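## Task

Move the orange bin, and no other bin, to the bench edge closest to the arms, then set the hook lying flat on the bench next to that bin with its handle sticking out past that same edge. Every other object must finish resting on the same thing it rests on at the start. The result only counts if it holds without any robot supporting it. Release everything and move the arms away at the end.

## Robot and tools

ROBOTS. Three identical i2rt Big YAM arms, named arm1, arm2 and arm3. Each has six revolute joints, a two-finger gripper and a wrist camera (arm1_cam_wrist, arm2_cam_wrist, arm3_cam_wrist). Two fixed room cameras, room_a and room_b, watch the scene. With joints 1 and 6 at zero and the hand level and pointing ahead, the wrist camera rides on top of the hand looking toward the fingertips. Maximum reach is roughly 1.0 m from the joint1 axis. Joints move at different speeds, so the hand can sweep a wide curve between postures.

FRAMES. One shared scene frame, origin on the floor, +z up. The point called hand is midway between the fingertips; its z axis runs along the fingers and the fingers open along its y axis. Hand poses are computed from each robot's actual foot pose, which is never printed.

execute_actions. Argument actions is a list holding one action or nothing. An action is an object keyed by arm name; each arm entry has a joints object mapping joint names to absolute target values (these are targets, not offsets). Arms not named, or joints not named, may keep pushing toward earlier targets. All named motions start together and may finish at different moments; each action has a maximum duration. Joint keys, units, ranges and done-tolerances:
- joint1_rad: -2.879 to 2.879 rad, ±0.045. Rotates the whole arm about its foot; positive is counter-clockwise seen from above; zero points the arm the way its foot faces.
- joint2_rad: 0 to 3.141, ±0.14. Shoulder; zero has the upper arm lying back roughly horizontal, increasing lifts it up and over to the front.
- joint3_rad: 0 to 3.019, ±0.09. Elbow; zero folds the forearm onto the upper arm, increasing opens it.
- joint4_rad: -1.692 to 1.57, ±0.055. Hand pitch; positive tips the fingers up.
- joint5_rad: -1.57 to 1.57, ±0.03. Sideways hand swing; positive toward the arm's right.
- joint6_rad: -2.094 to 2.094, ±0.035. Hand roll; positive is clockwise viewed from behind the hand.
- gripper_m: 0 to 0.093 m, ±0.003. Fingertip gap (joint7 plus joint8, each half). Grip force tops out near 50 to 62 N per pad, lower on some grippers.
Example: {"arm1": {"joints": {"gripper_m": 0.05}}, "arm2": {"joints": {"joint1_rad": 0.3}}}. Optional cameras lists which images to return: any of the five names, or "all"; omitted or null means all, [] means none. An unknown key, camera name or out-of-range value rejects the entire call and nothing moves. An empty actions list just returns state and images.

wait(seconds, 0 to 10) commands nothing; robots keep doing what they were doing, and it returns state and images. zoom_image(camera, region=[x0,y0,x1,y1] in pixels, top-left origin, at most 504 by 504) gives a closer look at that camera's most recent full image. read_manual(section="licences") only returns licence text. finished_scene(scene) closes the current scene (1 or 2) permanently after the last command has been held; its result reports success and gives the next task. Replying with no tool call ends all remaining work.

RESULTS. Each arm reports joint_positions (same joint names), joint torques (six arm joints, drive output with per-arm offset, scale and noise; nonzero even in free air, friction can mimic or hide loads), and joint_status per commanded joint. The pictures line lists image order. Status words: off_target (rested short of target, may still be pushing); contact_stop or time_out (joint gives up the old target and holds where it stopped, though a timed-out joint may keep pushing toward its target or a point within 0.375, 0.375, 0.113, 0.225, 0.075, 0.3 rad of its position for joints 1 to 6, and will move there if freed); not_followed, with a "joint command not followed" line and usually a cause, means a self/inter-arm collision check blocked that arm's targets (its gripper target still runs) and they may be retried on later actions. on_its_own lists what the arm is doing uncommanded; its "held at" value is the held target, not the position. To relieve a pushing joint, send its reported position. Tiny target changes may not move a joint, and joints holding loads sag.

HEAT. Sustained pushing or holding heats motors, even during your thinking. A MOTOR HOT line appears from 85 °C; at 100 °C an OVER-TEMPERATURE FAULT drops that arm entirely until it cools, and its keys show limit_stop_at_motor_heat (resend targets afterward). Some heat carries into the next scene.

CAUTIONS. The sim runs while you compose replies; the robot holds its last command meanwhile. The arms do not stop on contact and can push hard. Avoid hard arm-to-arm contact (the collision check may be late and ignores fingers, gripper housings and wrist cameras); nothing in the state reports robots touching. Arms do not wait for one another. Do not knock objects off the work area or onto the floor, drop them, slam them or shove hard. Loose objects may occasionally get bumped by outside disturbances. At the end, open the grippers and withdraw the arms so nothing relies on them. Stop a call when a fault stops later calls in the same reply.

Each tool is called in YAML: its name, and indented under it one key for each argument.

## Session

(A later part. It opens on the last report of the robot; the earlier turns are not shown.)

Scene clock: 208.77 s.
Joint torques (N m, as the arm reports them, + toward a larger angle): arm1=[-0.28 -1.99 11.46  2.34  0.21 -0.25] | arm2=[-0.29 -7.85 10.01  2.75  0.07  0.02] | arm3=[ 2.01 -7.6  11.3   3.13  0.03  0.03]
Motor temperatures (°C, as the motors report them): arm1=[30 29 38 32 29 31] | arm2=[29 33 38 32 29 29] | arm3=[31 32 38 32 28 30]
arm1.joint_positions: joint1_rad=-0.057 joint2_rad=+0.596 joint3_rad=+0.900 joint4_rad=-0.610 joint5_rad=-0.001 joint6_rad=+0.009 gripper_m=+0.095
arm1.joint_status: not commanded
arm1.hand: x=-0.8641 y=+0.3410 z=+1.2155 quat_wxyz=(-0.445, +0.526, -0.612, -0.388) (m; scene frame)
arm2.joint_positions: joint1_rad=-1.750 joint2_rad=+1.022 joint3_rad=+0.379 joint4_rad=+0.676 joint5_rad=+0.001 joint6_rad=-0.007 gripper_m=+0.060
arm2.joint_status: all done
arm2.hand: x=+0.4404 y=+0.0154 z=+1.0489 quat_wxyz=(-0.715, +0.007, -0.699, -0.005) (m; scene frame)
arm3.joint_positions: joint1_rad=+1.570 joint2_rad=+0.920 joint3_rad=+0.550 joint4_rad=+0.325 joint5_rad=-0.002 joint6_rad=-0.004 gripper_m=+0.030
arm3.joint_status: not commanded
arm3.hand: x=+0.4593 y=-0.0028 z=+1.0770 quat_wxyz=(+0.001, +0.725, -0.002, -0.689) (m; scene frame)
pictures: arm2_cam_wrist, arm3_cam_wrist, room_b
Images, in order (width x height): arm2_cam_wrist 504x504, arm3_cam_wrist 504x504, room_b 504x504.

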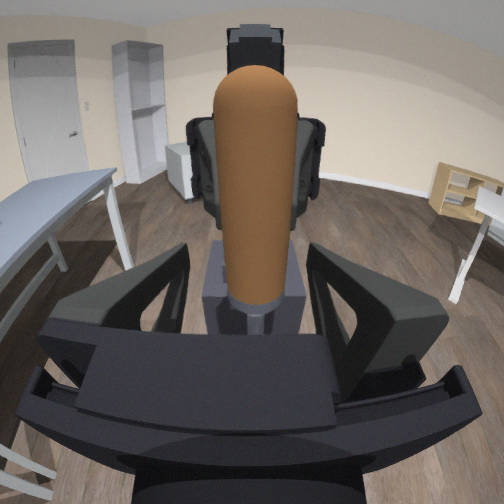

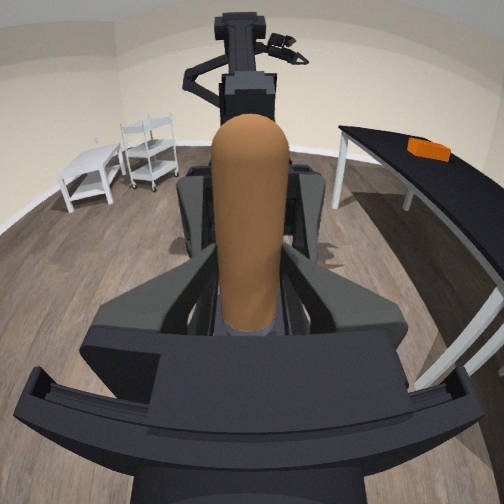

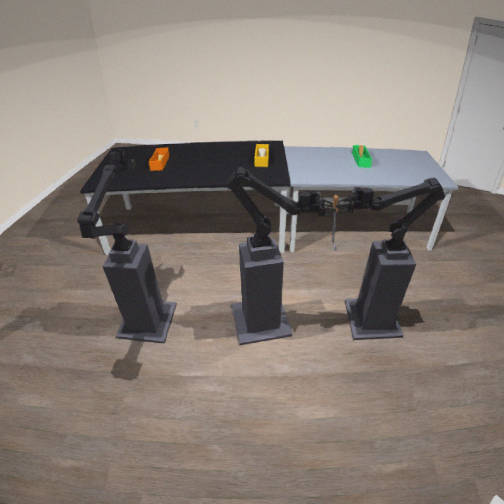

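execute_actions:
  actions:
    - {"arm2":{"joints":{"gripper_m":0.015}}}
  cameras: ["arm2_cam_wrist","arm3_cam_wrist"]

Scene clock: 212.37 s.
Joint torques (N m, as the arm reports them, + toward a larger angle): arm1=[ 0.04 -2.27 11.49  2.35  0.16 -0.24] | arm2=[-0.21 -7.78  9.98  2.72 -0.15  0.  ] | arm3=[ 2.18 -7.62 11.34  3.13 -0.22  0.05]
Motor temperatures (°C, as the motors report them): arm1=[30 29 38 32 29 31] | arm2=[29 33 38 32 29 29] | arm3=[31 32 38 32 28 30]
arm1.joint_positions: joint1_rad=-0.057 joint2_rad=+0.596 joint3_rad=+0.900 joint4_rad=-0.610 joint5_rad=-0.001 joint6_rad=+0.009 gripper_m=+0.095
arm1.joint_status: not commanded
arm1.hand: x=-0.8641 y=+0.3410 z=+1.2155 quat_wxyz=(-0.445, +0.526, -0.612, -0.388) (m; scene frame)
arm2.joint_positions: joint1_rad=-1.751 joint2_rad=+1.022 joint3_rad=+0.379 joint4_rad=+0.676 joint5_rad=+0.007 joint6_rad=-0.006 gripper_m=+0.029
arm2.joint_status: gripper_m off_target (ended at +0.029, target +0.015)
arm2.hand: x=+0.4404 y=+0.0138 z=+1.0489 quat_wxyz=(-0.715, +0.004, -0.699, -0.003) (m; scene frame)
arm3.joint_positions: joint1_rad=+1.569 joint2_rad=+0.920 joint3_rad=+0.550 joint4_rad=+0.325 joint5_rad=+0.006 joint6_rad=-0.005 gripper_m=+0.030
arm3.joint_status: not commanded
arm3.hand: x=+0.4593 y=-0.0013 z=+1.0770 quat_wxyz=(-0.002, +0.725, -0.004, -0.689) (m; scene frame)
pictures: arm2_cam_wrist, arm3_cam_wrist
Images, in order (width x height): arm2_cam_wrist 504x504, arm3_cam_wrist 504x504.

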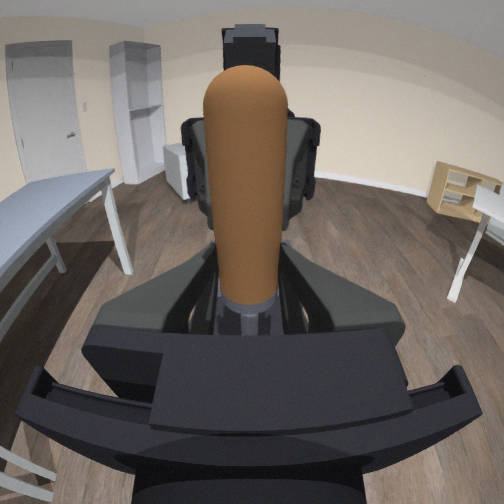

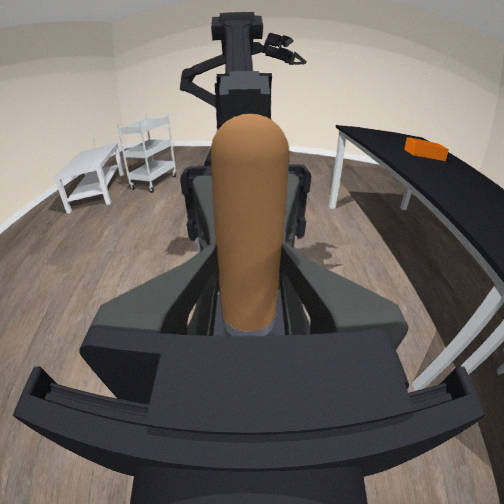

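execute_actions:
  actions:
    - {"arm3":{"joints":{"gripper_m":0.09}},"arm1":{"joints":{"joint1_rad":-1.482,"joint2_rad":1.53,"joint3_rad":1.70,"joint4_rad":-1.56}}}
  cameras: ["arm2_cam_wrist"]

execute_actions:
  actions:
    - {"arm3":{"joints":{"joint2_rad":0.35,"joint3_rad":0.3,"joint4_rad":0.2}}}
  cameras: ["arm2_cam_wrist"]

execute_actions:
  actions:
    - {"arm2":{"joints":{"joint1_rad":1.37,"joint2_rad":1.435,"joint3_rad":0.29,"joint4_rad":1.18}}}
  cameras: ["arm1_cam_wrist","arm2_cam_wrist","room_b"]

Scene clock: 232.97 s.
Joint torques (N m, as the arm reports them, + toward a larger angle): arm1=[ -0.43 -18.86  15.06   0.28   0.07  -0.19] | arm2=[-0.16 -8.05  9.93  2.79  0.03 -0.01] | arm3=[ 1.8  -5.59 11.4   2.88 -0.11  0.07]
Motor temperatures (°C, as the motors report them): arm1=[30 29 38 32 29 31] | arm2=[29 33 39 32 30 29] | arm3=[31 32 39 32 28 30]
arm1.joint_positions: joint1_rad=-1.489 joint2_rad=+1.542 joint3_rad=+1.648 joint4_rad=-1.552 joint5_rad=+0.001 joint6_rad=+0.006 gripper_m=+0.095
arm1.joint_status: all done
arm1.hand: x=-0.4245 y=-0.0043 z=+1.0853 quat_wxyz=(-0.064, -0.005, -0.998, +0.001) (m; scene frame)
arm2.joint_positions: joint1_rad=-1.751 joint2_rad=+1.027 joint3_rad=+0.378 joint4_rad=+0.674 joint5_rad=+0.002 joint6_rad=-0.004 gripper_m=+0.029
arm2.joint_status: not commanded
arm2.hand: x=+0.4409 y=+0.0146 z=+1.0458 quat_wxyz=(-0.713, +0.005, -0.702, -0.005) (m; scene frame)
arm3.joint_positions: joint1_rad=+1.569 joint2_rad=+0.898 joint3_rad=+0.550 joint4_rad=+0.330 joint5_rad=+0.003 joint6_rad=-0.005 gripper_m=+0.090
arm3.joint_status: all done
arm3.hand: x=+0.4636 y=-0.0018 z=+1.0880 quat_wxyz=(-0.001, +0.715, -0.003, -0.699) (m; scene frame)
pictures: arm2_cam_wrist
Images, in order (width x height): arm2_cam_wrist 504x504.

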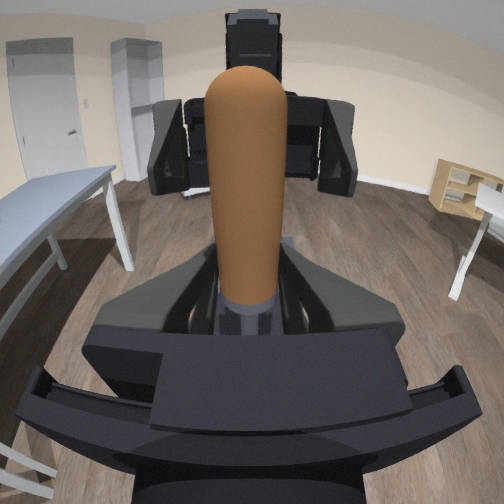

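Scene clock: 234.20 s.
Joint torques (N m, as the arm reports them, + toward a larger angle): arm1=[ -0.08 -18.25  15.13   0.49   0.05  -0.21] | arm2=[-0.02 -8.06  9.98  2.78  0.04 -0.01] | arm3=[ 2.03  1.33  9.36  1.75 -0.1   0.04]
Motor temperatures (°C, as the motors report them): arm1=[30 29 39 32 29 31] | arm2=[29 33 39 32 30 29] | arm3=[31 32 39 32 28 30]
arm1.joint_positions: joint1_rad=-1.489 joint2_rad=+1.542 joint3_rad=+1.648 joint4_rad=-1.552 joint5_rad=+0.001 joint6_rad=+0.006 gripper_m=+0.095
arm1.joint_status: not commanded
arm1.hand: x=-0.4245 y=-0.0043 z=+1.0853 quat_wxyz=(-0.064, -0.005, -0.998, +0.001) (m; scene frame)
arm2.joint_positions: joint1_rad=-1.751 joint2_rad=+1.027 joint3_rad=+0.378 joint4_rad=+0.674 joint5_rad=+0.002 joint6_rad=-0.004 gripper_m=+0.029
arm2.joint_status: not commanded
arm2.hand: x=+0.4409 y=+0.0146 z=+1.0458 quat_wxyz=(-0.713, +0.005, -0.702, -0.005) (m; scene frame)
arm3.joint_positions: joint1_rad=+1.569 joint2_rad=+0.347 joint3_rad=+0.301 joint4_rad=+0.203 joint5_rad=+0.003 joint6_rad=-0.005 gripper_m=+0.090
arm3.joint_status: all done
arm3.hand: x=+0.5942 y=-0.0021 z=+1.0983 quat_wxyz=(-0.002, +0.651, -0.003, -0.759) (m; scene frame)
pictures: arm2_cam_wrist
Images, in order (width x height): arm2_cam_wrist 504x504.

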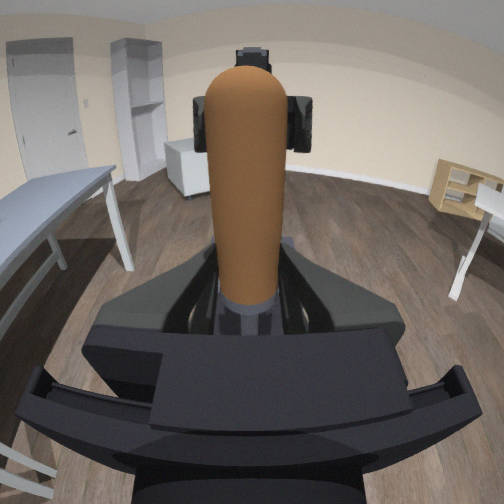

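Scene clock: 236.83 s.
Joint torques (N m, as the arm reports them, + toward a larger angle): arm1=[  0.35 -17.93  14.99   0.42   0.06  -0.18] | arm2=[ -0.98 -10.69   6.56   3.87   0.17  -0.06] | arm3=[ 2.07  1.64  9.24  1.83 -0.12  0.05]
Motor temperatures (°C, as the motors report them): arm1=[30 29 39 32 29 31] | arm2=[29 33 38 32 30 29] | arm3=[31 32 38 32 28 30]
arm1.joint_positions: joint1_rad=-1.489 joint2_rad=+1.542 joint3_rad=+1.648 joint4_rad=-1.552 joint5_rad=+0.001 joint6_rad=+0.006 gripper_m=+0.095
arm1.joint_status: not commanded
arm1.hand: x=-0.4245 y=-0.0043 z=+1.0853 quat_wxyz=(-0.064, -0.005, -0.998, +0.001) (m; scene frame)
arm2.joint_positions: joint1_rad=+1.372 joint2_rad=+1.452 joint3_rad=+0.258 joint4_rad=+1.135 joint5_rad=-0.002 joint6_rad=+0.001 gripper_m=+0.029
arm2.joint_status: all done
arm2.hand: x=-0.4250 y=+0.0090 z=+0.9335 quat_wxyz=(-0.001, +0.725, +0.001, -0.689) (m; scene frame)
arm3.joint_positions: joint1_rad=+1.569 joint2_rad=+0.347 joint3_rad=+0.301 joint4_rad=+0.203 joint5_rad=+0.003 joint6_rad=-0.005 gripper_m=+0.090
arm3.joint_status: not commanded
arm3.hand: x=+0.5942 y=-0.0021 z=+1.0983 quat_wxyz=(-0.002, +0.651, -0.003, -0.759) (m; scene frame)
pictures: arm1_cam_wrist, arm2_cam_wrist, room_b
Images, in order (width x height): arm1_cam_wrist 504x504, arm2_cam_wrist 504x504, room_b 504x504.

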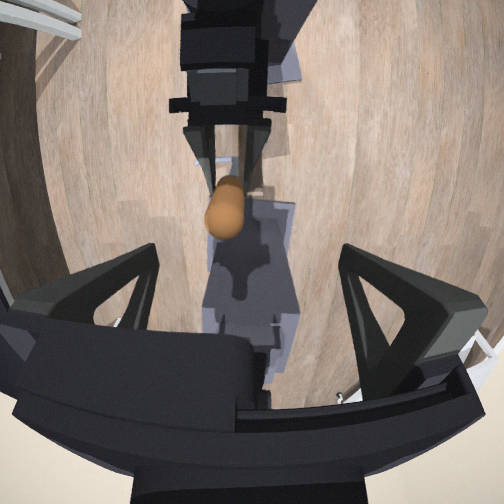

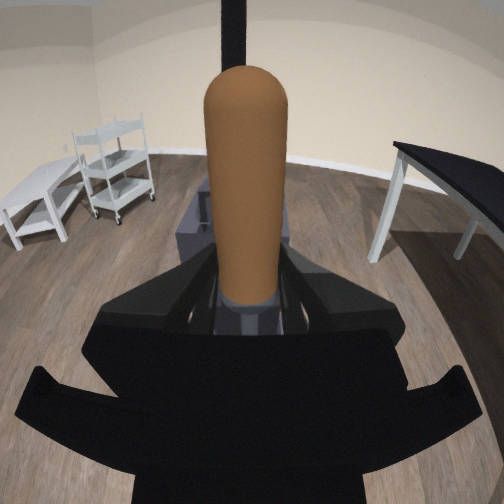

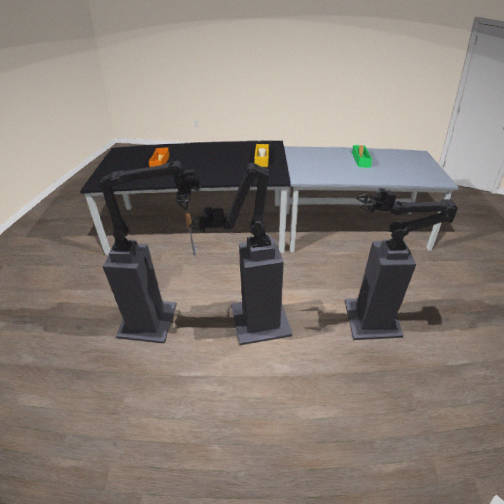

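execute_actions:
  actions:
    - {"arm1":{"joints":{"joint1_rad":-1.445,"joint2_rad":1.52,"joint3_rad":1.36,"joint4_rad":-1.25}}}
  cameras: ["arm1_cam_wrist","arm2_cam_wrist","room_b"]

zoom_image:
  camera: "room_b"
  region: [150, 170, 250, 270]

Scene clock: 244.03 s.
Joint torques (N m, as the arm reports them, + toward a larger angle): arm1=[ -0.33 -16.83  11.57   1.23   0.08  -0.2 ] | arm2=[ -0.92 -10.66   6.49   3.94   0.18  -0.06] | arm3=[ 2.05  1.61  9.23  1.81 -0.11  0.06]
Motor temperatures (°C, as the motors report them): arm1=[30 29 40 32 29 31] | arm2=[29 33 38 32 30 29] | arm3=[31 32 38 32 28 30]
arm1.joint_positions: joint1_rad=-1.448 joint2_rad=+1.521 joint3_rad=+1.350 joint4_rad=-1.261 joint5_rad=+0.001 joint6_rad=+0.006 gripper_m=+0.095
arm1.joint_status: all done
arm1.hand: x=-0.4326 y=+0.0150 z=+0.9813 quat_wxyz=(-0.070, +0.015, -0.997, +0.000) (m; scene frame)
arm2.joint_positions: joint1_rad=+1.372 joint2_rad=+1.452 joint3_rad=+0.258 joint4_rad=+1.135 joint5_rad=-0.002 joint6_rad=+0.001 gripper_m=+0.029
arm2.joint_status: not commanded
arm2.hand: x=-0.4250 y=+0.0090 z=+0.9335 quat_wxyz=(-0.001, +0.725, +0.001, -0.689) (m; scene frame)
arm3.joint_positions: joint1_rad=+1.569 joint2_rad=+0.347 joint3_rad=+0.301 joint4_rad=+0.203 joint5_rad=+0.003 joint6_rad=-0.005 gripper_m=+0.090
arm3.joint_status: not commanded
arm3.hand: x=+0.5942 y=-0.0021 z=+1.0983 quat_wxyz=(-0.002, +0.651, -0.003, -0.759) (m; scene frame)
pictures: arm1_cam_wrist, arm2_cam_wrist, room_b
Images, in order (width x height): arm1_cam_wrist 504x504, arm2_cam_wrist 504x504, room_b 504x504.

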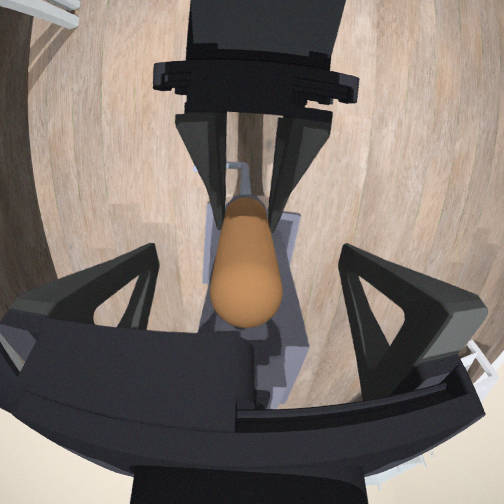

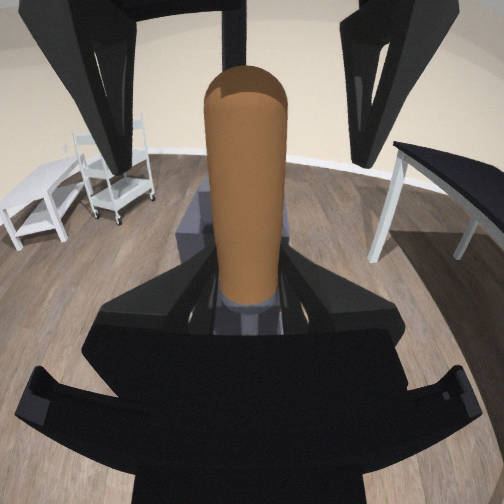

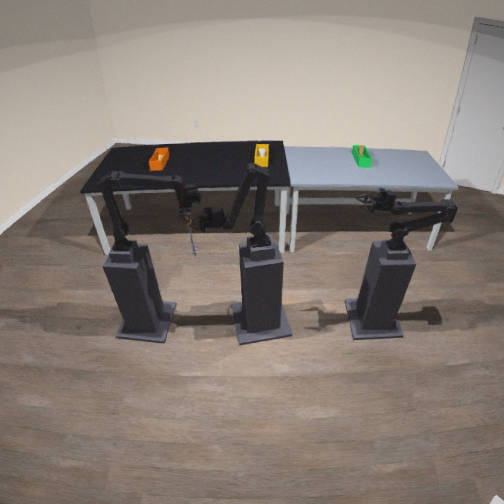

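Region (150, 170, 250, 270) of room_b's 504x504 image, scaled by 5.040, with more detail than that image has.

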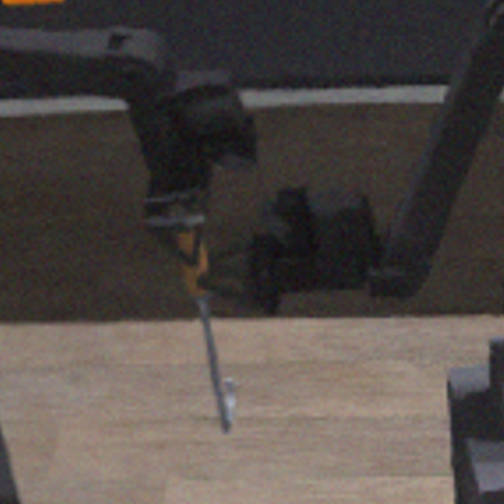

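execute_actions:
  actions:
    - {"arm1":{"joints":{"joint2_rad":1.55,"joint4_rad":-1.29,"gripper_m":0.05}}}
  cameras: ["arm1_cam_wrist","arm2_cam_wrist"]

execute_actions:
  actions:
    - {"arm1":{"joints":{"gripper_m":0.01}}}
  cameras: ["arm1_cam_wrist","arm2_cam_wrist"]

Scene clock: 252.93 s.
Joint torques (N m, as the arm reports them, + toward a larger angle): arm1=[  0.11 -15.57  11.04   0.58   0.08  -0.12] | arm2=[ -0.9  -10.69   6.49   3.94   0.19  -0.05] | arm3=[ 2.15  1.72  9.36  1.79 -0.11  0.07]
Motor temperatures (°C, as the motors report them): arm1=[30 29 39 32 29 31] | arm2=[29 33 37 32 30 29] | arm3=[31 31 38 32 28 30]
arm1.joint_positions: joint1_rad=-1.448 joint2_rad=+1.538 joint3_rad=+1.350 joint4_rad=-1.282 joint5_rad=+0.001 joint6_rad=+0.006 gripper_m=+0.050
arm1.joint_status: all done
arm1.hand: x=-0.4365 y=+0.0148 z=+0.9728 quat_wxyz=(-0.051, +0.015, -0.999, +0.000) (m; scene frame)
arm2.joint_positions: joint1_rad=+1.372 joint2_rad=+1.452 joint3_rad=+0.258 joint4_rad=+1.135 joint5_rad=-0.002 joint6_rad=+0.001 gripper_m=+0.029
arm2.joint_status: not commanded
arm2.hand: x=-0.4250 y=+0.0090 z=+0.9335 quat_wxyz=(-0.001, +0.725, +0.001, -0.689) (m; scene frame)
arm3.joint_positions: joint1_rad=+1.569 joint2_rad=+0.347 joint3_rad=+0.301 joint4_rad=+0.203 joint5_rad=+0.003 joint6_rad=-0.005 gripper_m=+0.090
arm3.joint_status: not commanded
arm3.hand: x=+0.5942 y=-0.0021 z=+1.0983 quat_wxyz=(-0.002, +0.651, -0.003, -0.759) (m; scene frame)
pictures: arm1_cam_wrist, arm2_cam_wrist
Images, in order (width x height): arm1_cam_wrist 504x504, arm2_cam_wrist 504x504.

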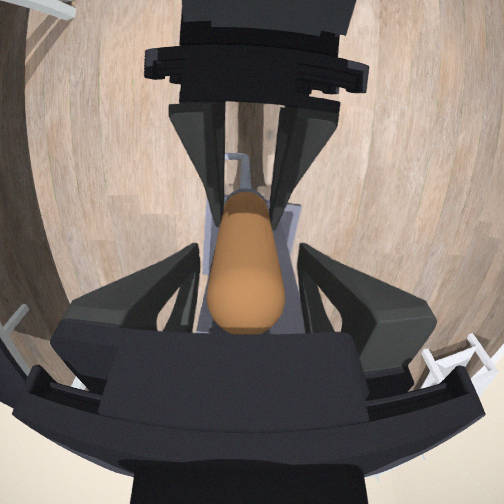

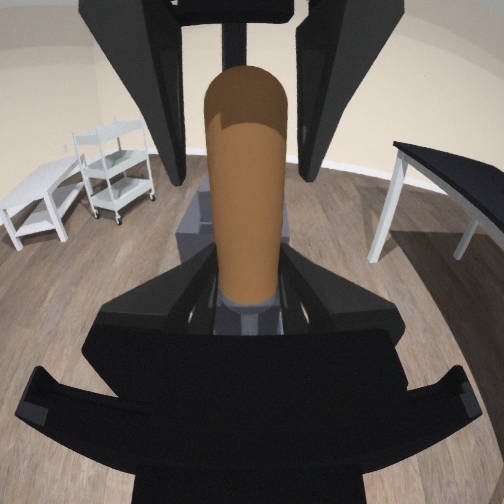

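Scene clock: 253.50 s.
Joint torques (N m, as the arm reports them, + toward a larger angle): arm1=[ -0.53 -15.34  11.31   0.41   0.27  -0.21] | arm2=[ -1.01 -10.61   6.5    3.92   0.25  -0.06] | arm3=[ 1.8   1.85  9.29  1.92 -0.11  0.05]
Motor temperatures (°C, as the motors report them): arm1=[30 29 39 32 29 31] | arm2=[29 33 37 32 30 29] | arm3=[31 31 38 32 28 30]
arm1.joint_positions: joint1_rad=-1.448 joint2_rad=+1.538 joint3_rad=+1.350 joint4_rad=-1.283 joint5_rad=-0.003 joint6_rad=+0.006 gripper_m=+0.031
arm1.joint_status: gripper_m off_target (ended at +0.031, target +0.010)
arm1.hand: x=-0.4367 y=+0.0156 z=+0.9728 quat_wxyz=(-0.051, +0.015, -0.999, -0.001) (m; scene frame)
arm2.joint_positions: joint1_rad=+1.372 joint2_rad=+1.452 joint3_rad=+0.258 joint4_rad=+1.135 joint5_rad=-0.004 joint6_rad=+0.001 gripper_m=+0.029
arm2.joint_status: not commanded
arm2.hand: x=-0.4250 y=+0.0086 z=+0.9335 quat_wxyz=(+0.000, +0.725, +0.002, -0.689) (m; scene frame)
arm3.joint_positions: joint1_rad=+1.569 joint2_rad=+0.347 joint3_rad=+0.301 joint4_rad=+0.203 joint5_rad=+0.003 joint6_rad=-0.005 gripper_m=+0.090
arm3.joint_status: not commanded
arm3.hand: x=+0.5942 y=-0.0021 z=+1.0983 quat_wxyz=(-0.002, +0.651, -0.003, -0.759) (m; scene frame)
pictures: arm1_cam_wrist, arm2_cam_wrist
Images, in order (width x height): arm1_cam_wrist 504x504, arm2_cam_wrist 504x504.

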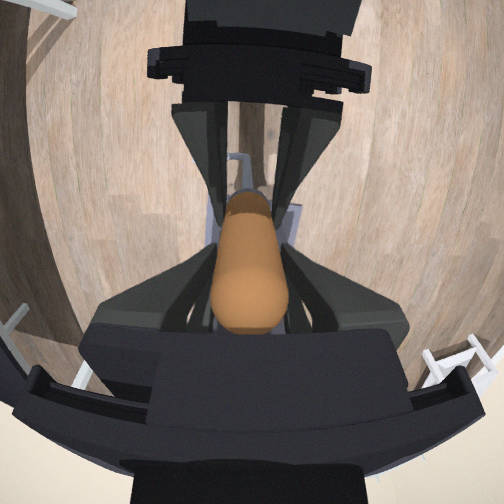

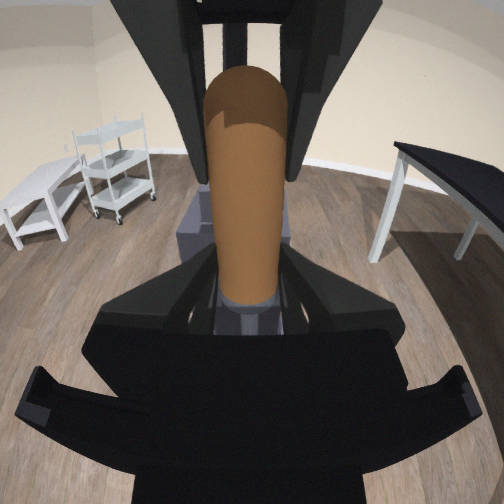

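execute_actions:
  actions:
    - {"arm2":{"joints":{"gripper_m":0.09}}}
  cameras: []

execute_actions:
  actions:
    - {"arm2":{"joints":{"joint2_rad":1.49,"joint3_rad":0.02,"joint4_rad":1.48}},"arm1":{"joints":{"joint4_rad":-1.39}}}
  cameras: ["arm1_cam_wrist","room_b"]

Scene clock: 263.47 s.
Joint torques (N m, as the arm reports them, + toward a larger angle): arm1=[ -0.58 -18.42  12.     0.27   0.13  -0.17] | arm2=[ -0.92 -10.26   6.5    2.79   0.19  -0.07] | arm3=[ 2.11  1.72  9.27  1.74 -0.11  0.07]
Motor temperatures (°C, as the motors report them): arm1=[30 30 39 32 29 31] | arm2=[29 33 37 32 30 29] | arm3=[31 31 38 32 28 30]
arm1.joint_positions: joint1_rad=-1.448 joint2_rad=+1.558 joint3_rad=+1.342 joint4_rad=-1.284 joint5_rad=+0.000 joint6_rad=+0.006 gripper_m=+0.031
arm1.joint_status: not commanded
arm1.hand: x=-0.4384 y=+0.0151 z=+0.9607 quat_wxyz=(-0.036, +0.015, -0.999, +0.000) (m; scene frame)
arm2.joint_positions: joint1_rad=+1.372 joint2_rad=+1.449 joint3_rad=+0.258 joint4_rad=+1.159 joint5_rad=-0.002 joint6_rad=+0.001 gripper_m=+0.090
arm2.joint_status: all done
arm2.hand: x=-0.4254 y=+0.0088 z=+0.9413 quat_wxyz=(-0.001, +0.715, +0.002, -0.699) (m; scene frame)
arm3.joint_positions: joint1_rad=+1.569 joint2_rad=+0.347 joint3_rad=+0.301 joint4_rad=+0.203 joint5_rad=+0.003 joint6_rad=-0.005 gripper_m=+0.090
arm3.joint_status: not commanded
arm3.hand: x=+0.5942 y=-0.0021 z=+1.0983 quat_wxyz=(-0.002, +0.651, -0.003, -0.759) (m; scene frame)
pictures: none
No camera images: the call's "cameras" was empty. Leave "cameras" out to get every camera's image.

Scene clock: 264.50 s.
Joint torques (N m, as the arm reports them, + toward a larger angle): arm1=[ -0.37 -17.2   11.6    0.44   0.11  -0.2 ] | arm2=[-1.01 -6.39  2.74  2.88  0.18 -0.05] | arm3=[ 2.03  1.8   9.4   1.8  -0.1   0.04]
Motor temperatures (°C, as the motors report them): arm1=[30 30 39 32 29 31] | arm2=[29 33 37 32 30 29] | arm3=[31 31 38 32 28 30]
arm1.joint_positions: joint1_rad=-1.448 joint2_rad=+1.558 joint3_rad=+1.342 joint4_rad=-1.386 joint5_rad=+0.000 joint6_rad=+0.006 gripper_m=+0.031
arm1.joint_status: all done
arm1.hand: x=-0.4632 y=+0.0142 z=+0.9602 quat_wxyz=(+0.014, +0.015, -1.000, +0.001) (m; scene frame)
arm2.joint_positions: joint1_rad=+1.372 joint2_rad=+1.488 joint3_rad=+0.015 joint4_rad=+1.460 joint5_rad=-0.002 joint6_rad=+0.001 gripper_m=+0.090
arm2.joint_status: all done
arm2.hand: x=-0.3361 y=+0.0088 z=+0.9181 quat_wxyz=(-0.001, +0.708, +0.002, -0.706) (m; scene frame)
arm3.joint_positions: joint1_rad=+1.569 joint2_rad=+0.347 joint3_rad=+0.301 joint4_rad=+0.203 joint5_rad=+0.003 joint6_rad=-0.005 gripper_m=+0.090
arm3.joint_status: not commanded
arm3.hand: x=+0.5942 y=-0.0021 z=+1.0983 quat_wxyz=(-0.002, +0.651, -0.003, -0.759) (m; scene frame)
pictures: arm1_cam_wrist, room_b
Images, in order (width x height): arm1_cam_wrist 504x504, room_b 504x504.

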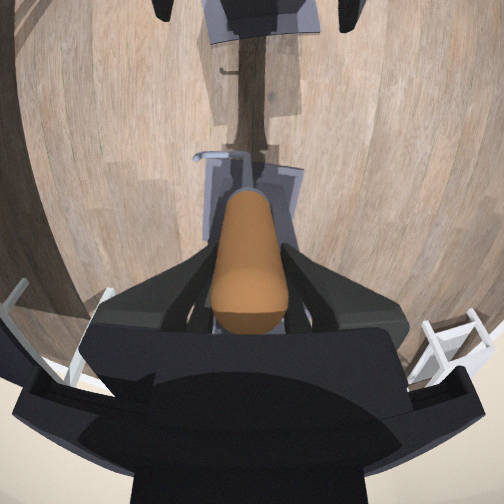

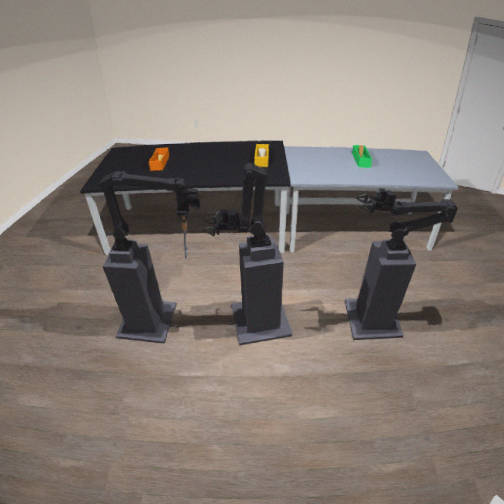

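execute_actions:
  actions:
    - {"arm1":{"joints":{"joint1_rad":0.09,"joint2_rad":0.9,"joint3_rad":0.92,"joint4_rad":-1.57,"joint6_rad":-1.57}},"arm2":{"joints":{"joint1_rad":-0.3,"joint2_rad":0.4,"joint3_rad":0.3,"joint4_rad":0.2}}}
  cameras: ["arm1_cam_wrist"]

execute_actions:
  actions:
    - {"arm1":{"joints":{"joint4_rad":-0.1}}}
  cameras: ["arm1_cam_wrist","room_a","room_b"]

Scene clock: 273.20 s.
Joint torques (N m, as the arm reports them, + toward a larger angle): arm1=[-0.57 -6.51 11.61  0.21  0.08 -0.18] | arm2=[-0.82 -0.89 10.78  1.71  0.03 -0.06] | arm3=[ 2.12  1.65  9.3   1.87 -0.12  0.05]
Motor temperatures (°C, as the motors report them): arm1=[30 30 39 32 29 31] | arm2=[29 33 36 32 30 29] | arm3=[31 31 38 32 28 30]
arm1.joint_positions: joint1_rad=+0.085 joint2_rad=+0.909 joint3_rad=+0.905 joint4_rad=-1.562 joint5_rad=-0.002 joint6_rad=-1.561 gripper_m=+0.031
arm1.joint_status: all done
arm1.hand: x=-0.9129 y=+0.2243 z=+0.9998 quat_wxyz=(-0.002, +1.000, -0.006, +0.000) (m; scene frame)
arm2.joint_positions: joint1_rad=-0.298 joint2_rad=+0.401 joint3_rad=+0.275 joint4_rad=+0.206 joint5_rad=+0.001 joint6_rad=+0.001 gripper_m=+0.090
arm2.joint_status: all done
arm2.hand: x=+0.0401 y=+0.3299 z=+1.0984 quat_wxyz=(-0.544, +0.451, -0.505, -0.496) (m; scene frame)
arm3.joint_positions: joint1_rad=+1.569 joint2_rad=+0.347 joint3_rad=+0.301 joint4_rad=+0.203 joint5_rad=+0.003 joint6_rad=-0.005 gripper_m=+0.090
arm3.joint_status: not commanded
arm3.hand: x=+0.5942 y=-0.0021 z=+1.0983 quat_wxyz=(-0.002, +0.651, -0.003, -0.759) (m; scene frame)
pictures: arm1_cam_wrist
Images, in order (width x height): arm1_cam_wrist 504x504.

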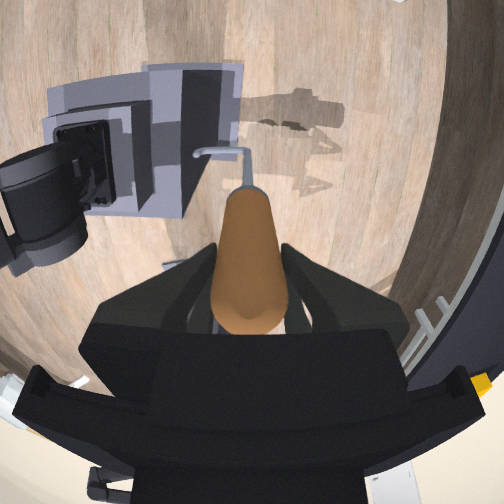

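Scene clock: 276.57 s.
Joint torques (N m, as the arm reports them, + toward a larger angle): arm1=[ 0.1  -9.04 14.57  4.27  0.14 -0.08] | arm2=[-1.05 -0.68 10.78  1.65  0.03 -0.06] | arm3=[ 1.92  2.01  9.28  1.77 -0.12  0.06]
Motor temperatures (°C, as the motors report them): arm1=[30 30 39 32 29 31] | arm2=[29 33 37 32 30 29] | arm3=[31 31 38 32 28 30]
arm1.joint_positions: joint1_rad=+0.085 joint2_rad=+0.914 joint3_rad=+0.889 joint4_rad=-0.157 joint5_rad=-0.002 joint6_rad=-1.562 gripper_m=+0.031
arm1.joint_status: joint4_rad time_out (moved +1.405 of +1.462)
arm1.on_its_own: joint4_rad reads -0.157 and still pushes toward -0.100 since a time_out
arm1.hand: x=-0.9128 y=+0.4670 z=+1.1935 quat_wxyz=(-0.639, +0.769, -0.003, -0.002) (m; scene frame)
arm2.joint_positions: joint1_rad=-0.298 joint2_rad=+0.401 joint3_rad=+0.275 joint4_rad=+0.206 joint5_rad=+0.001 joint6_rad=+0.001 gripper_m=+0.090
arm2.joint_status: not commanded
arm2.hand: x=+0.0401 y=+0.3299 z=+1.0984 quat_wxyz=(-0.544, +0.451, -0.505, -0.496) (m; scene frame)
arm3.joint_positions: joint1_rad=+1.569 joint2_rad=+0.347 joint3_rad=+0.301 joint4_rad=+0.203 joint5_rad=+0.003 joint6_rad=-0.005 gripper_m=+0.090
arm3.joint_status: not commanded
arm3.hand: x=+0.5942 y=-0.0021 z=+1.0983 quat_wxyz=(-0.002, +0.651, -0.003, -0.759) (m; scene frame)
pictures: arm1_cam_wrist, room_a, room_b
Images, in order (width x height): arm1_cam_wrist 504x504, room_a 504x504, room_b 504x504.

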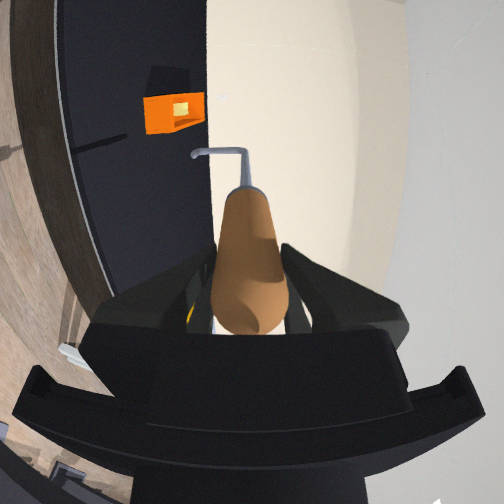

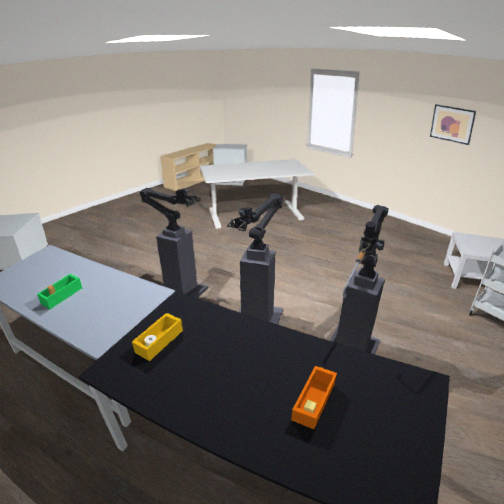

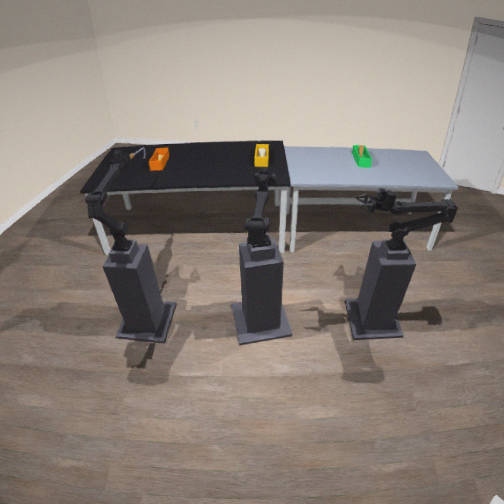

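execute_actions:
  actions:
    - {"arm1":{"joints":{"joint2_rad":1.975,"joint3_rad":1.42,"joint4_rad":0.67}}}
  cameras: ["arm1_cam_wrist","room_a","room_b"]

zoom_image:
  camera: "room_a"
  region: [260, 260, 420, 440]

Scene clock: 286.73 s.
Joint torques (N m, as the arm reports them, + toward a larger angle): arm1=[ -1.43 -29.47  15.05   3.25   0.2   -0.05] | arm2=[-0.98 -0.84 10.77  1.66  0.06 -0.06] | arm3=[ 2.17  1.93  9.26  1.85 -0.1   0.06]
Motor temperatures (°C, as the motors report them): arm1=[30 29 41 32 29 31] | arm2=[29 33 38 32 29 29] | arm3=[31 31 38 32 28 30]
arm1.joint_positions: joint1_rad=+0.085 joint2_rad=+2.026 joint3_rad=+1.361 joint4_rad=+0.631 joint5_rad=-0.001 joint6_rad=-1.567 gripper_m=+0.031
arm1.joint_status: all done
arm1.hand: x=-0.9116 y=+0.7942 z=+0.9709 quat_wxyz=(-0.694, +0.720, -0.001, -0.001) (m; scene frame)
arm2.joint_positions: joint1_rad=-0.298 joint2_rad=+0.401 joint3_rad=+0.275 joint4_rad=+0.206 joint5_rad=+0.001 joint6_rad=+0.001 gripper_m=+0.090
arm2.joint_status: not commanded
arm2.hand: x=+0.0401 y=+0.3299 z=+1.0984 quat_wxyz=(-0.544, +0.451, -0.505, -0.496) (m; scene frame)
arm3.joint_positions: joint1_rad=+1.569 joint2_rad=+0.347 joint3_rad=+0.301 joint4_rad=+0.203 joint5_rad=+0.003 joint6_rad=-0.005 gripper_m=+0.090
arm3.joint_status: not commanded
arm3.hand: x=+0.5942 y=-0.0021 z=+1.0983 quat_wxyz=(-0.002, +0.651, -0.003, -0.759) (m; scene frame)
pictures: arm1_cam_wrist, room_a, room_b
Images, in order (width x height): arm1_cam_wrist 504x504, room_a 504x504, room_b 504x504.

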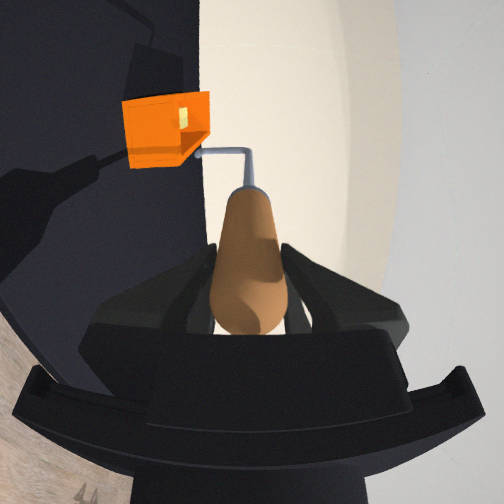

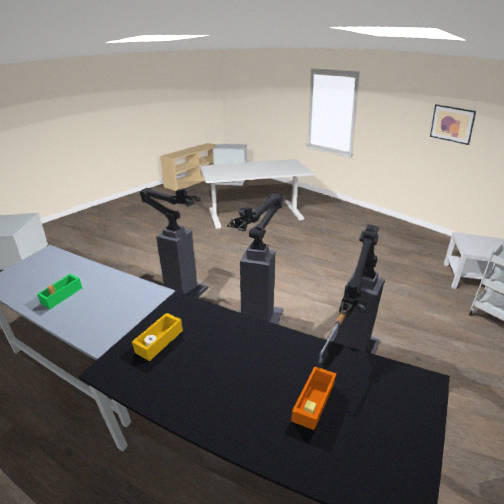

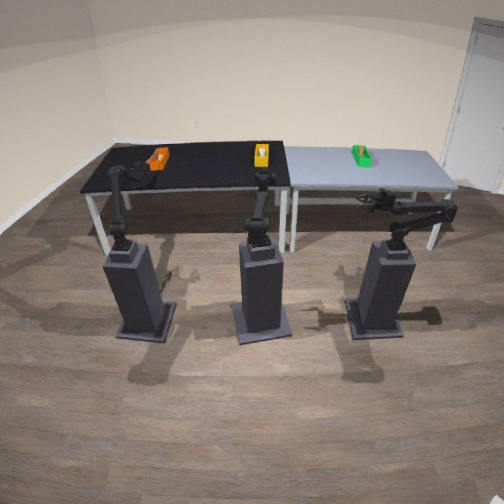

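Region (260, 260, 420, 440) of room_a's 504x504 image, scaled by 2.800, with more detail than that image has.

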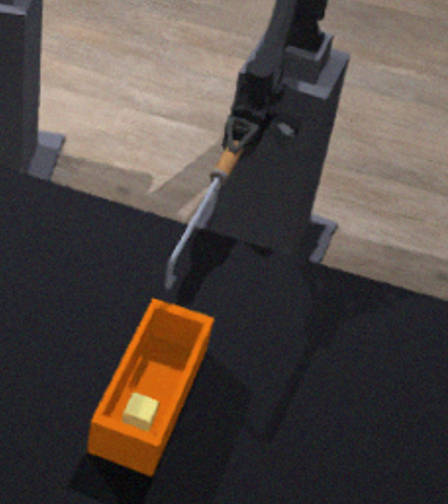

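execute_actions:
  actions:
    - {"arm1":{"joints":{"joint1_rad":0.112,"joint2_rad":2.12,"joint3_rad":1.715,"joint4_rad":0.55}}}
  cameras: ["arm1_cam_wrist","room_a"]

zoom_image:
  camera: "room_a"
  region: [260, 260, 420, 440]

Scene clock: 296.87 s.
Joint torques (N m, as the arm reports them, + toward a larger angle): arm1=[  1.08 -31.6   18.15   3.26   0.14  -0.1 ] | arm2=[-0.81 -0.73 10.81  1.64  0.03 -0.06] | arm3=[ 2.08  1.78  9.33  1.78 -0.12  0.05]
Motor temperatures (°C, as the motors report them): arm1=[30 31 42 32 29 31] | arm2=[29 33 39 32 29 29] | arm3=[31 31 38 32 28 30]
arm1.joint_positions: joint1_rad=+0.105 joint2_rad=+2.163 joint3_rad=+1.631 joint4_rad=+0.513 joint5_rad=+0.000 joint6_rad=-1.567 gripper_m=+0.031
arm1.joint_status: all done
arm1.hand: x=-0.9290 y=+0.8630 z=+0.9823 quat_wxyz=(-0.699, +0.715, +0.006, -0.007) (m; scene frame)
arm2.joint_positions: joint1_rad=-0.298 joint2_rad=+0.401 joint3_rad=+0.275 joint4_rad=+0.206 joint5_rad=+0.001 joint6_rad=+0.001 gripper_m=+0.090
arm2.joint_status: not commanded
arm2.hand: x=+0.0401 y=+0.3299 z=+1.0984 quat_wxyz=(-0.544, +0.451, -0.505, -0.496) (m; scene frame)
arm3.joint_positions: joint1_rad=+1.569 joint2_rad=+0.347 joint3_rad=+0.301 joint4_rad=+0.203 joint5_rad=+0.003 joint6_rad=-0.005 gripper_m=+0.090
arm3.joint_status: not commanded
arm3.hand: x=+0.5942 y=-0.0021 z=+1.0983 quat_wxyz=(-0.002, +0.651, -0.003, -0.759) (m; scene frame)
pictures: arm1_cam_wrist, room_a
Images, in order (width x height): arm1_cam_wrist 504x504, room_a 504x504.

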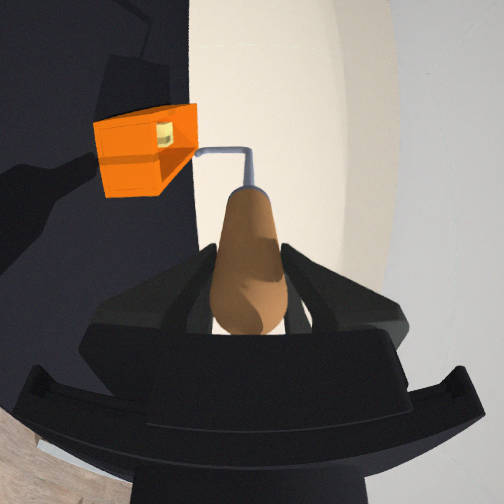

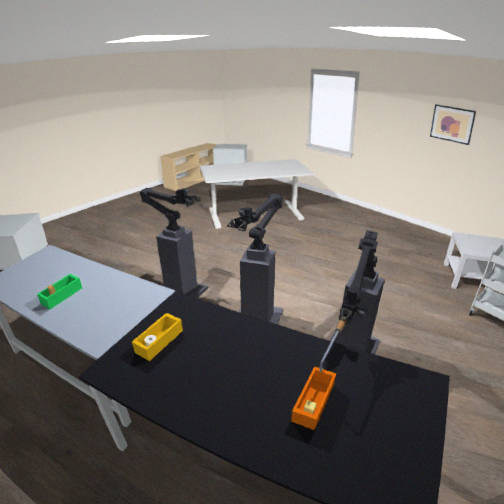

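Region (260, 260, 420, 440) of room_a's 504x504 image, scaled by 2.800, with more detail than that image has.

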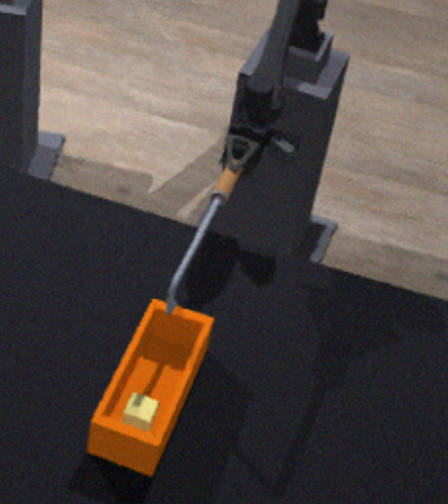

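execute_actions:
  actions:
    - {"arm1":{"joints":{"joint2_rad":2.235,"joint3_rad":1.88,"joint4_rad":0.50}}}
  cameras: []

execute_actions:
  actions:
    - {"arm1":{"joints":{"joint4_rad":0.40}}}
  cameras: ["arm1_cam_wrist","room_a"]

zoom_image:
  camera: "room_a"
  region: [260, 280, 400, 440]

zoom_image:
  camera: "arm1_cam_wrist"
  region: [70, 70, 270, 270]

Scene clock: 306.73 s.
Joint torques (N m, as the arm reports them, + toward a larger angle): arm1=[ -0.16 -32.19  19.65   3.18   0.11  -0.07] | arm2=[-0.88 -0.77 10.79  1.68  0.04 -0.07] | arm3=[ 2.02  1.7   9.32  1.83 -0.13  0.05]
Motor temperatures (°C, as the motors report them): arm1=[30 32 45 32 29 31] | arm2=[29 33 39 32 29 29] | arm3=[31 31 38 32 28 30]
arm1.joint_positions: joint1_rad=+0.105 joint2_rad=+2.265 joint3_rad=+1.780 joint4_rad=+0.466 joint5_rad=+0.000 joint6_rad=-1.567 gripper_m=+0.031
arm1.joint_status: joint3_rad time_out (moved +0.150 of +0.249); the others done
arm1.on_its_own: joint3_rad reads +1.780 and still pushes toward +1.880 since a time_out
arm1.hand: x=-0.9297 y=+0.8985 z=+0.9695 quat_wxyz=(-0.699, +0.715, +0.006, -0.007) (m; scene frame)
arm2.joint_positions: joint1_rad=-0.298 joint2_rad=+0.401 joint3_rad=+0.275 joint4_rad=+0.206 joint5_rad=+0.001 joint6_rad=+0.001 gripper_m=+0.090
arm2.joint_status: not commanded
arm2.hand: x=+0.0401 y=+0.3299 z=+1.0984 quat_wxyz=(-0.544, +0.451, -0.505, -0.496) (m; scene frame)
arm3.joint_positions: joint1_rad=+1.569 joint2_rad=+0.347 joint3_rad=+0.301 joint4_rad=+0.203 joint5_rad=+0.003 joint6_rad=-0.005 gripper_m=+0.090
arm3.joint_status: not commanded
arm3.hand: x=+0.5942 y=-0.0021 z=+1.0983 quat_wxyz=(-0.002, +0.651, -0.003, -0.759) (m; scene frame)
pictures: none
No camera images: the call's "cameras" was empty. Leave "cameras" out to get every camera's image.

not run: a stop came earlier in this reply.

Region (260, 280, 400, 440) of room_a's 504x504 image, scaled by 3.150, with more detail than that image has; it fills the left 441 columns of this view, and the rest is white.

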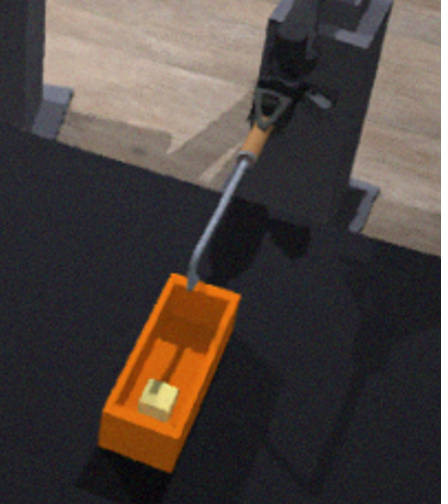

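Region (70, 70, 270, 270) of arm1_cam_wrist's 504x504 image, scaled by 2.520, with more detail than that image has.

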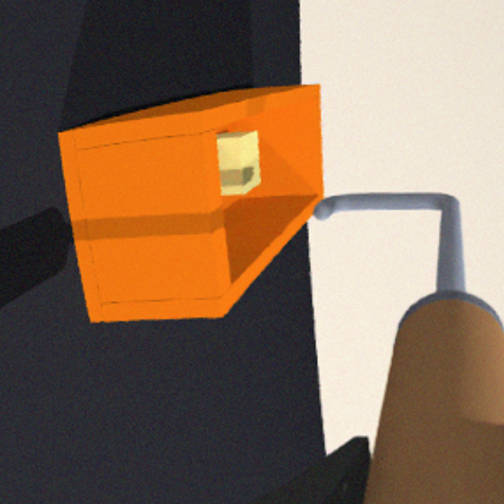

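execute_actions:
  actions:
    - {"arm1":{"joints":{"joint3_rad":1.84,"joint4_rad":0.41}}}
  cameras: ["arm1_cam_wrist","room_a"]

zoom_image:
  camera: "room_a"
  region: [260, 280, 400, 440]

zoom_image:
  camera: "arm1_cam_wrist"
  region: [70, 70, 270, 270]

Scene clock: 312.40 s.
Joint torques (N m, as the arm reports them, + toward a larger angle): arm1=[ -0.09 -32.28  16.09   3.26   0.15  -0.08] | arm2=[-0.93 -0.63 10.81  1.66  0.04 -0.06] | arm3=[ 1.93  1.79  9.29  1.85 -0.09  0.04]
Motor temperatures (°C, as the motors report them): arm1=[30 32 46 32 29 31] | arm2=[29 33 40 32 29 29] | arm3=[31 31 38 32 28 30]
arm1.joint_positions: joint1_rad=+0.105 joint2_rad=+2.266 joint3_rad=+1.780 joint4_rad=+0.376 joint5_rad=+0.000 joint6_rad=-1.567 gripper_m=+0.031
arm1.joint_status: all done
arm1.hand: x=-0.9296 y=+0.8971 z=+0.9468 quat_wxyz=(-0.666, +0.746, +0.006, -0.007) (m; scene frame)
arm2.joint_positions: joint1_rad=-0.298 joint2_rad=+0.401 joint3_rad=+0.275 joint4_rad=+0.206 joint5_rad=+0.001 joint6_rad=+0.001 gripper_m=+0.090
arm2.joint_status: not commanded
arm2.hand: x=+0.0401 y=+0.3299 z=+1.0984 quat_wxyz=(-0.544, +0.451, -0.505, -0.496) (m; scene frame)
arm3.joint_positions: joint1_rad=+1.569 joint2_rad=+0.347 joint3_rad=+0.301 joint4_rad=+0.203 joint5_rad=+0.003 joint6_rad=-0.005 gripper_m=+0.090
arm3.joint_status: not commanded
arm3.hand: x=+0.5942 y=-0.0021 z=+1.0983 quat_wxyz=(-0.002, +0.651, -0.003, -0.759) (m; scene frame)
pictures: arm1_cam_wrist, room_a
Images, in order (width x height): arm1_cam_wrist 504x504, room_a 504x504.

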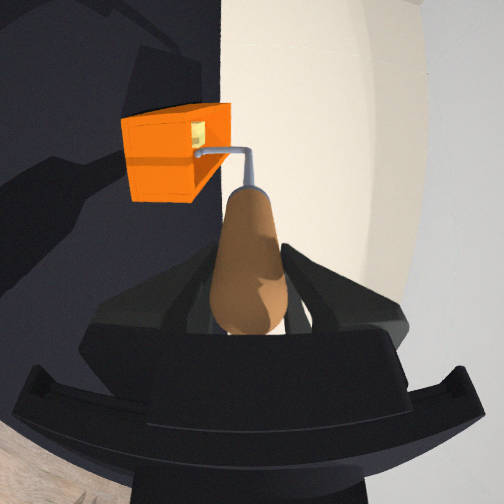

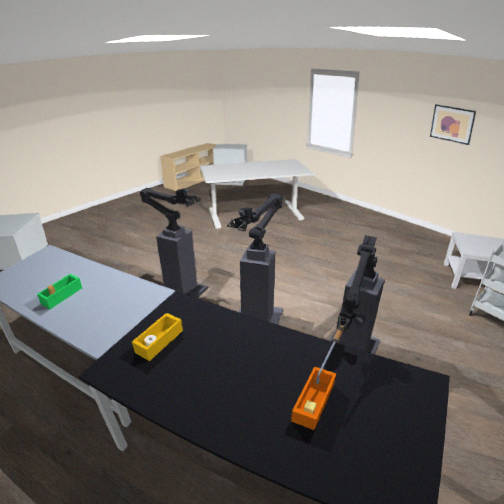

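Region (260, 280, 400, 440) of room_a's 504x504 image, scaled by 3.150, with more detail than that image has; it fills the left 441 columns of this view, and the rest is white.

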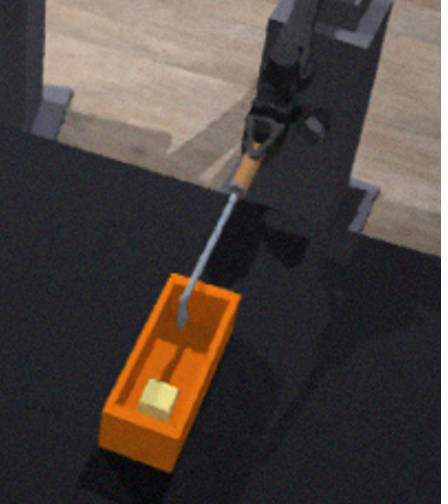

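Region (70, 70, 270, 270) of arm1_cam_wrist's 504x504 image, scaled by 2.520, with more detail than that image has.

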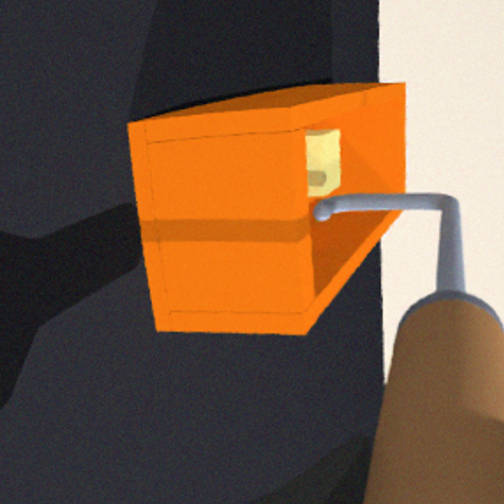

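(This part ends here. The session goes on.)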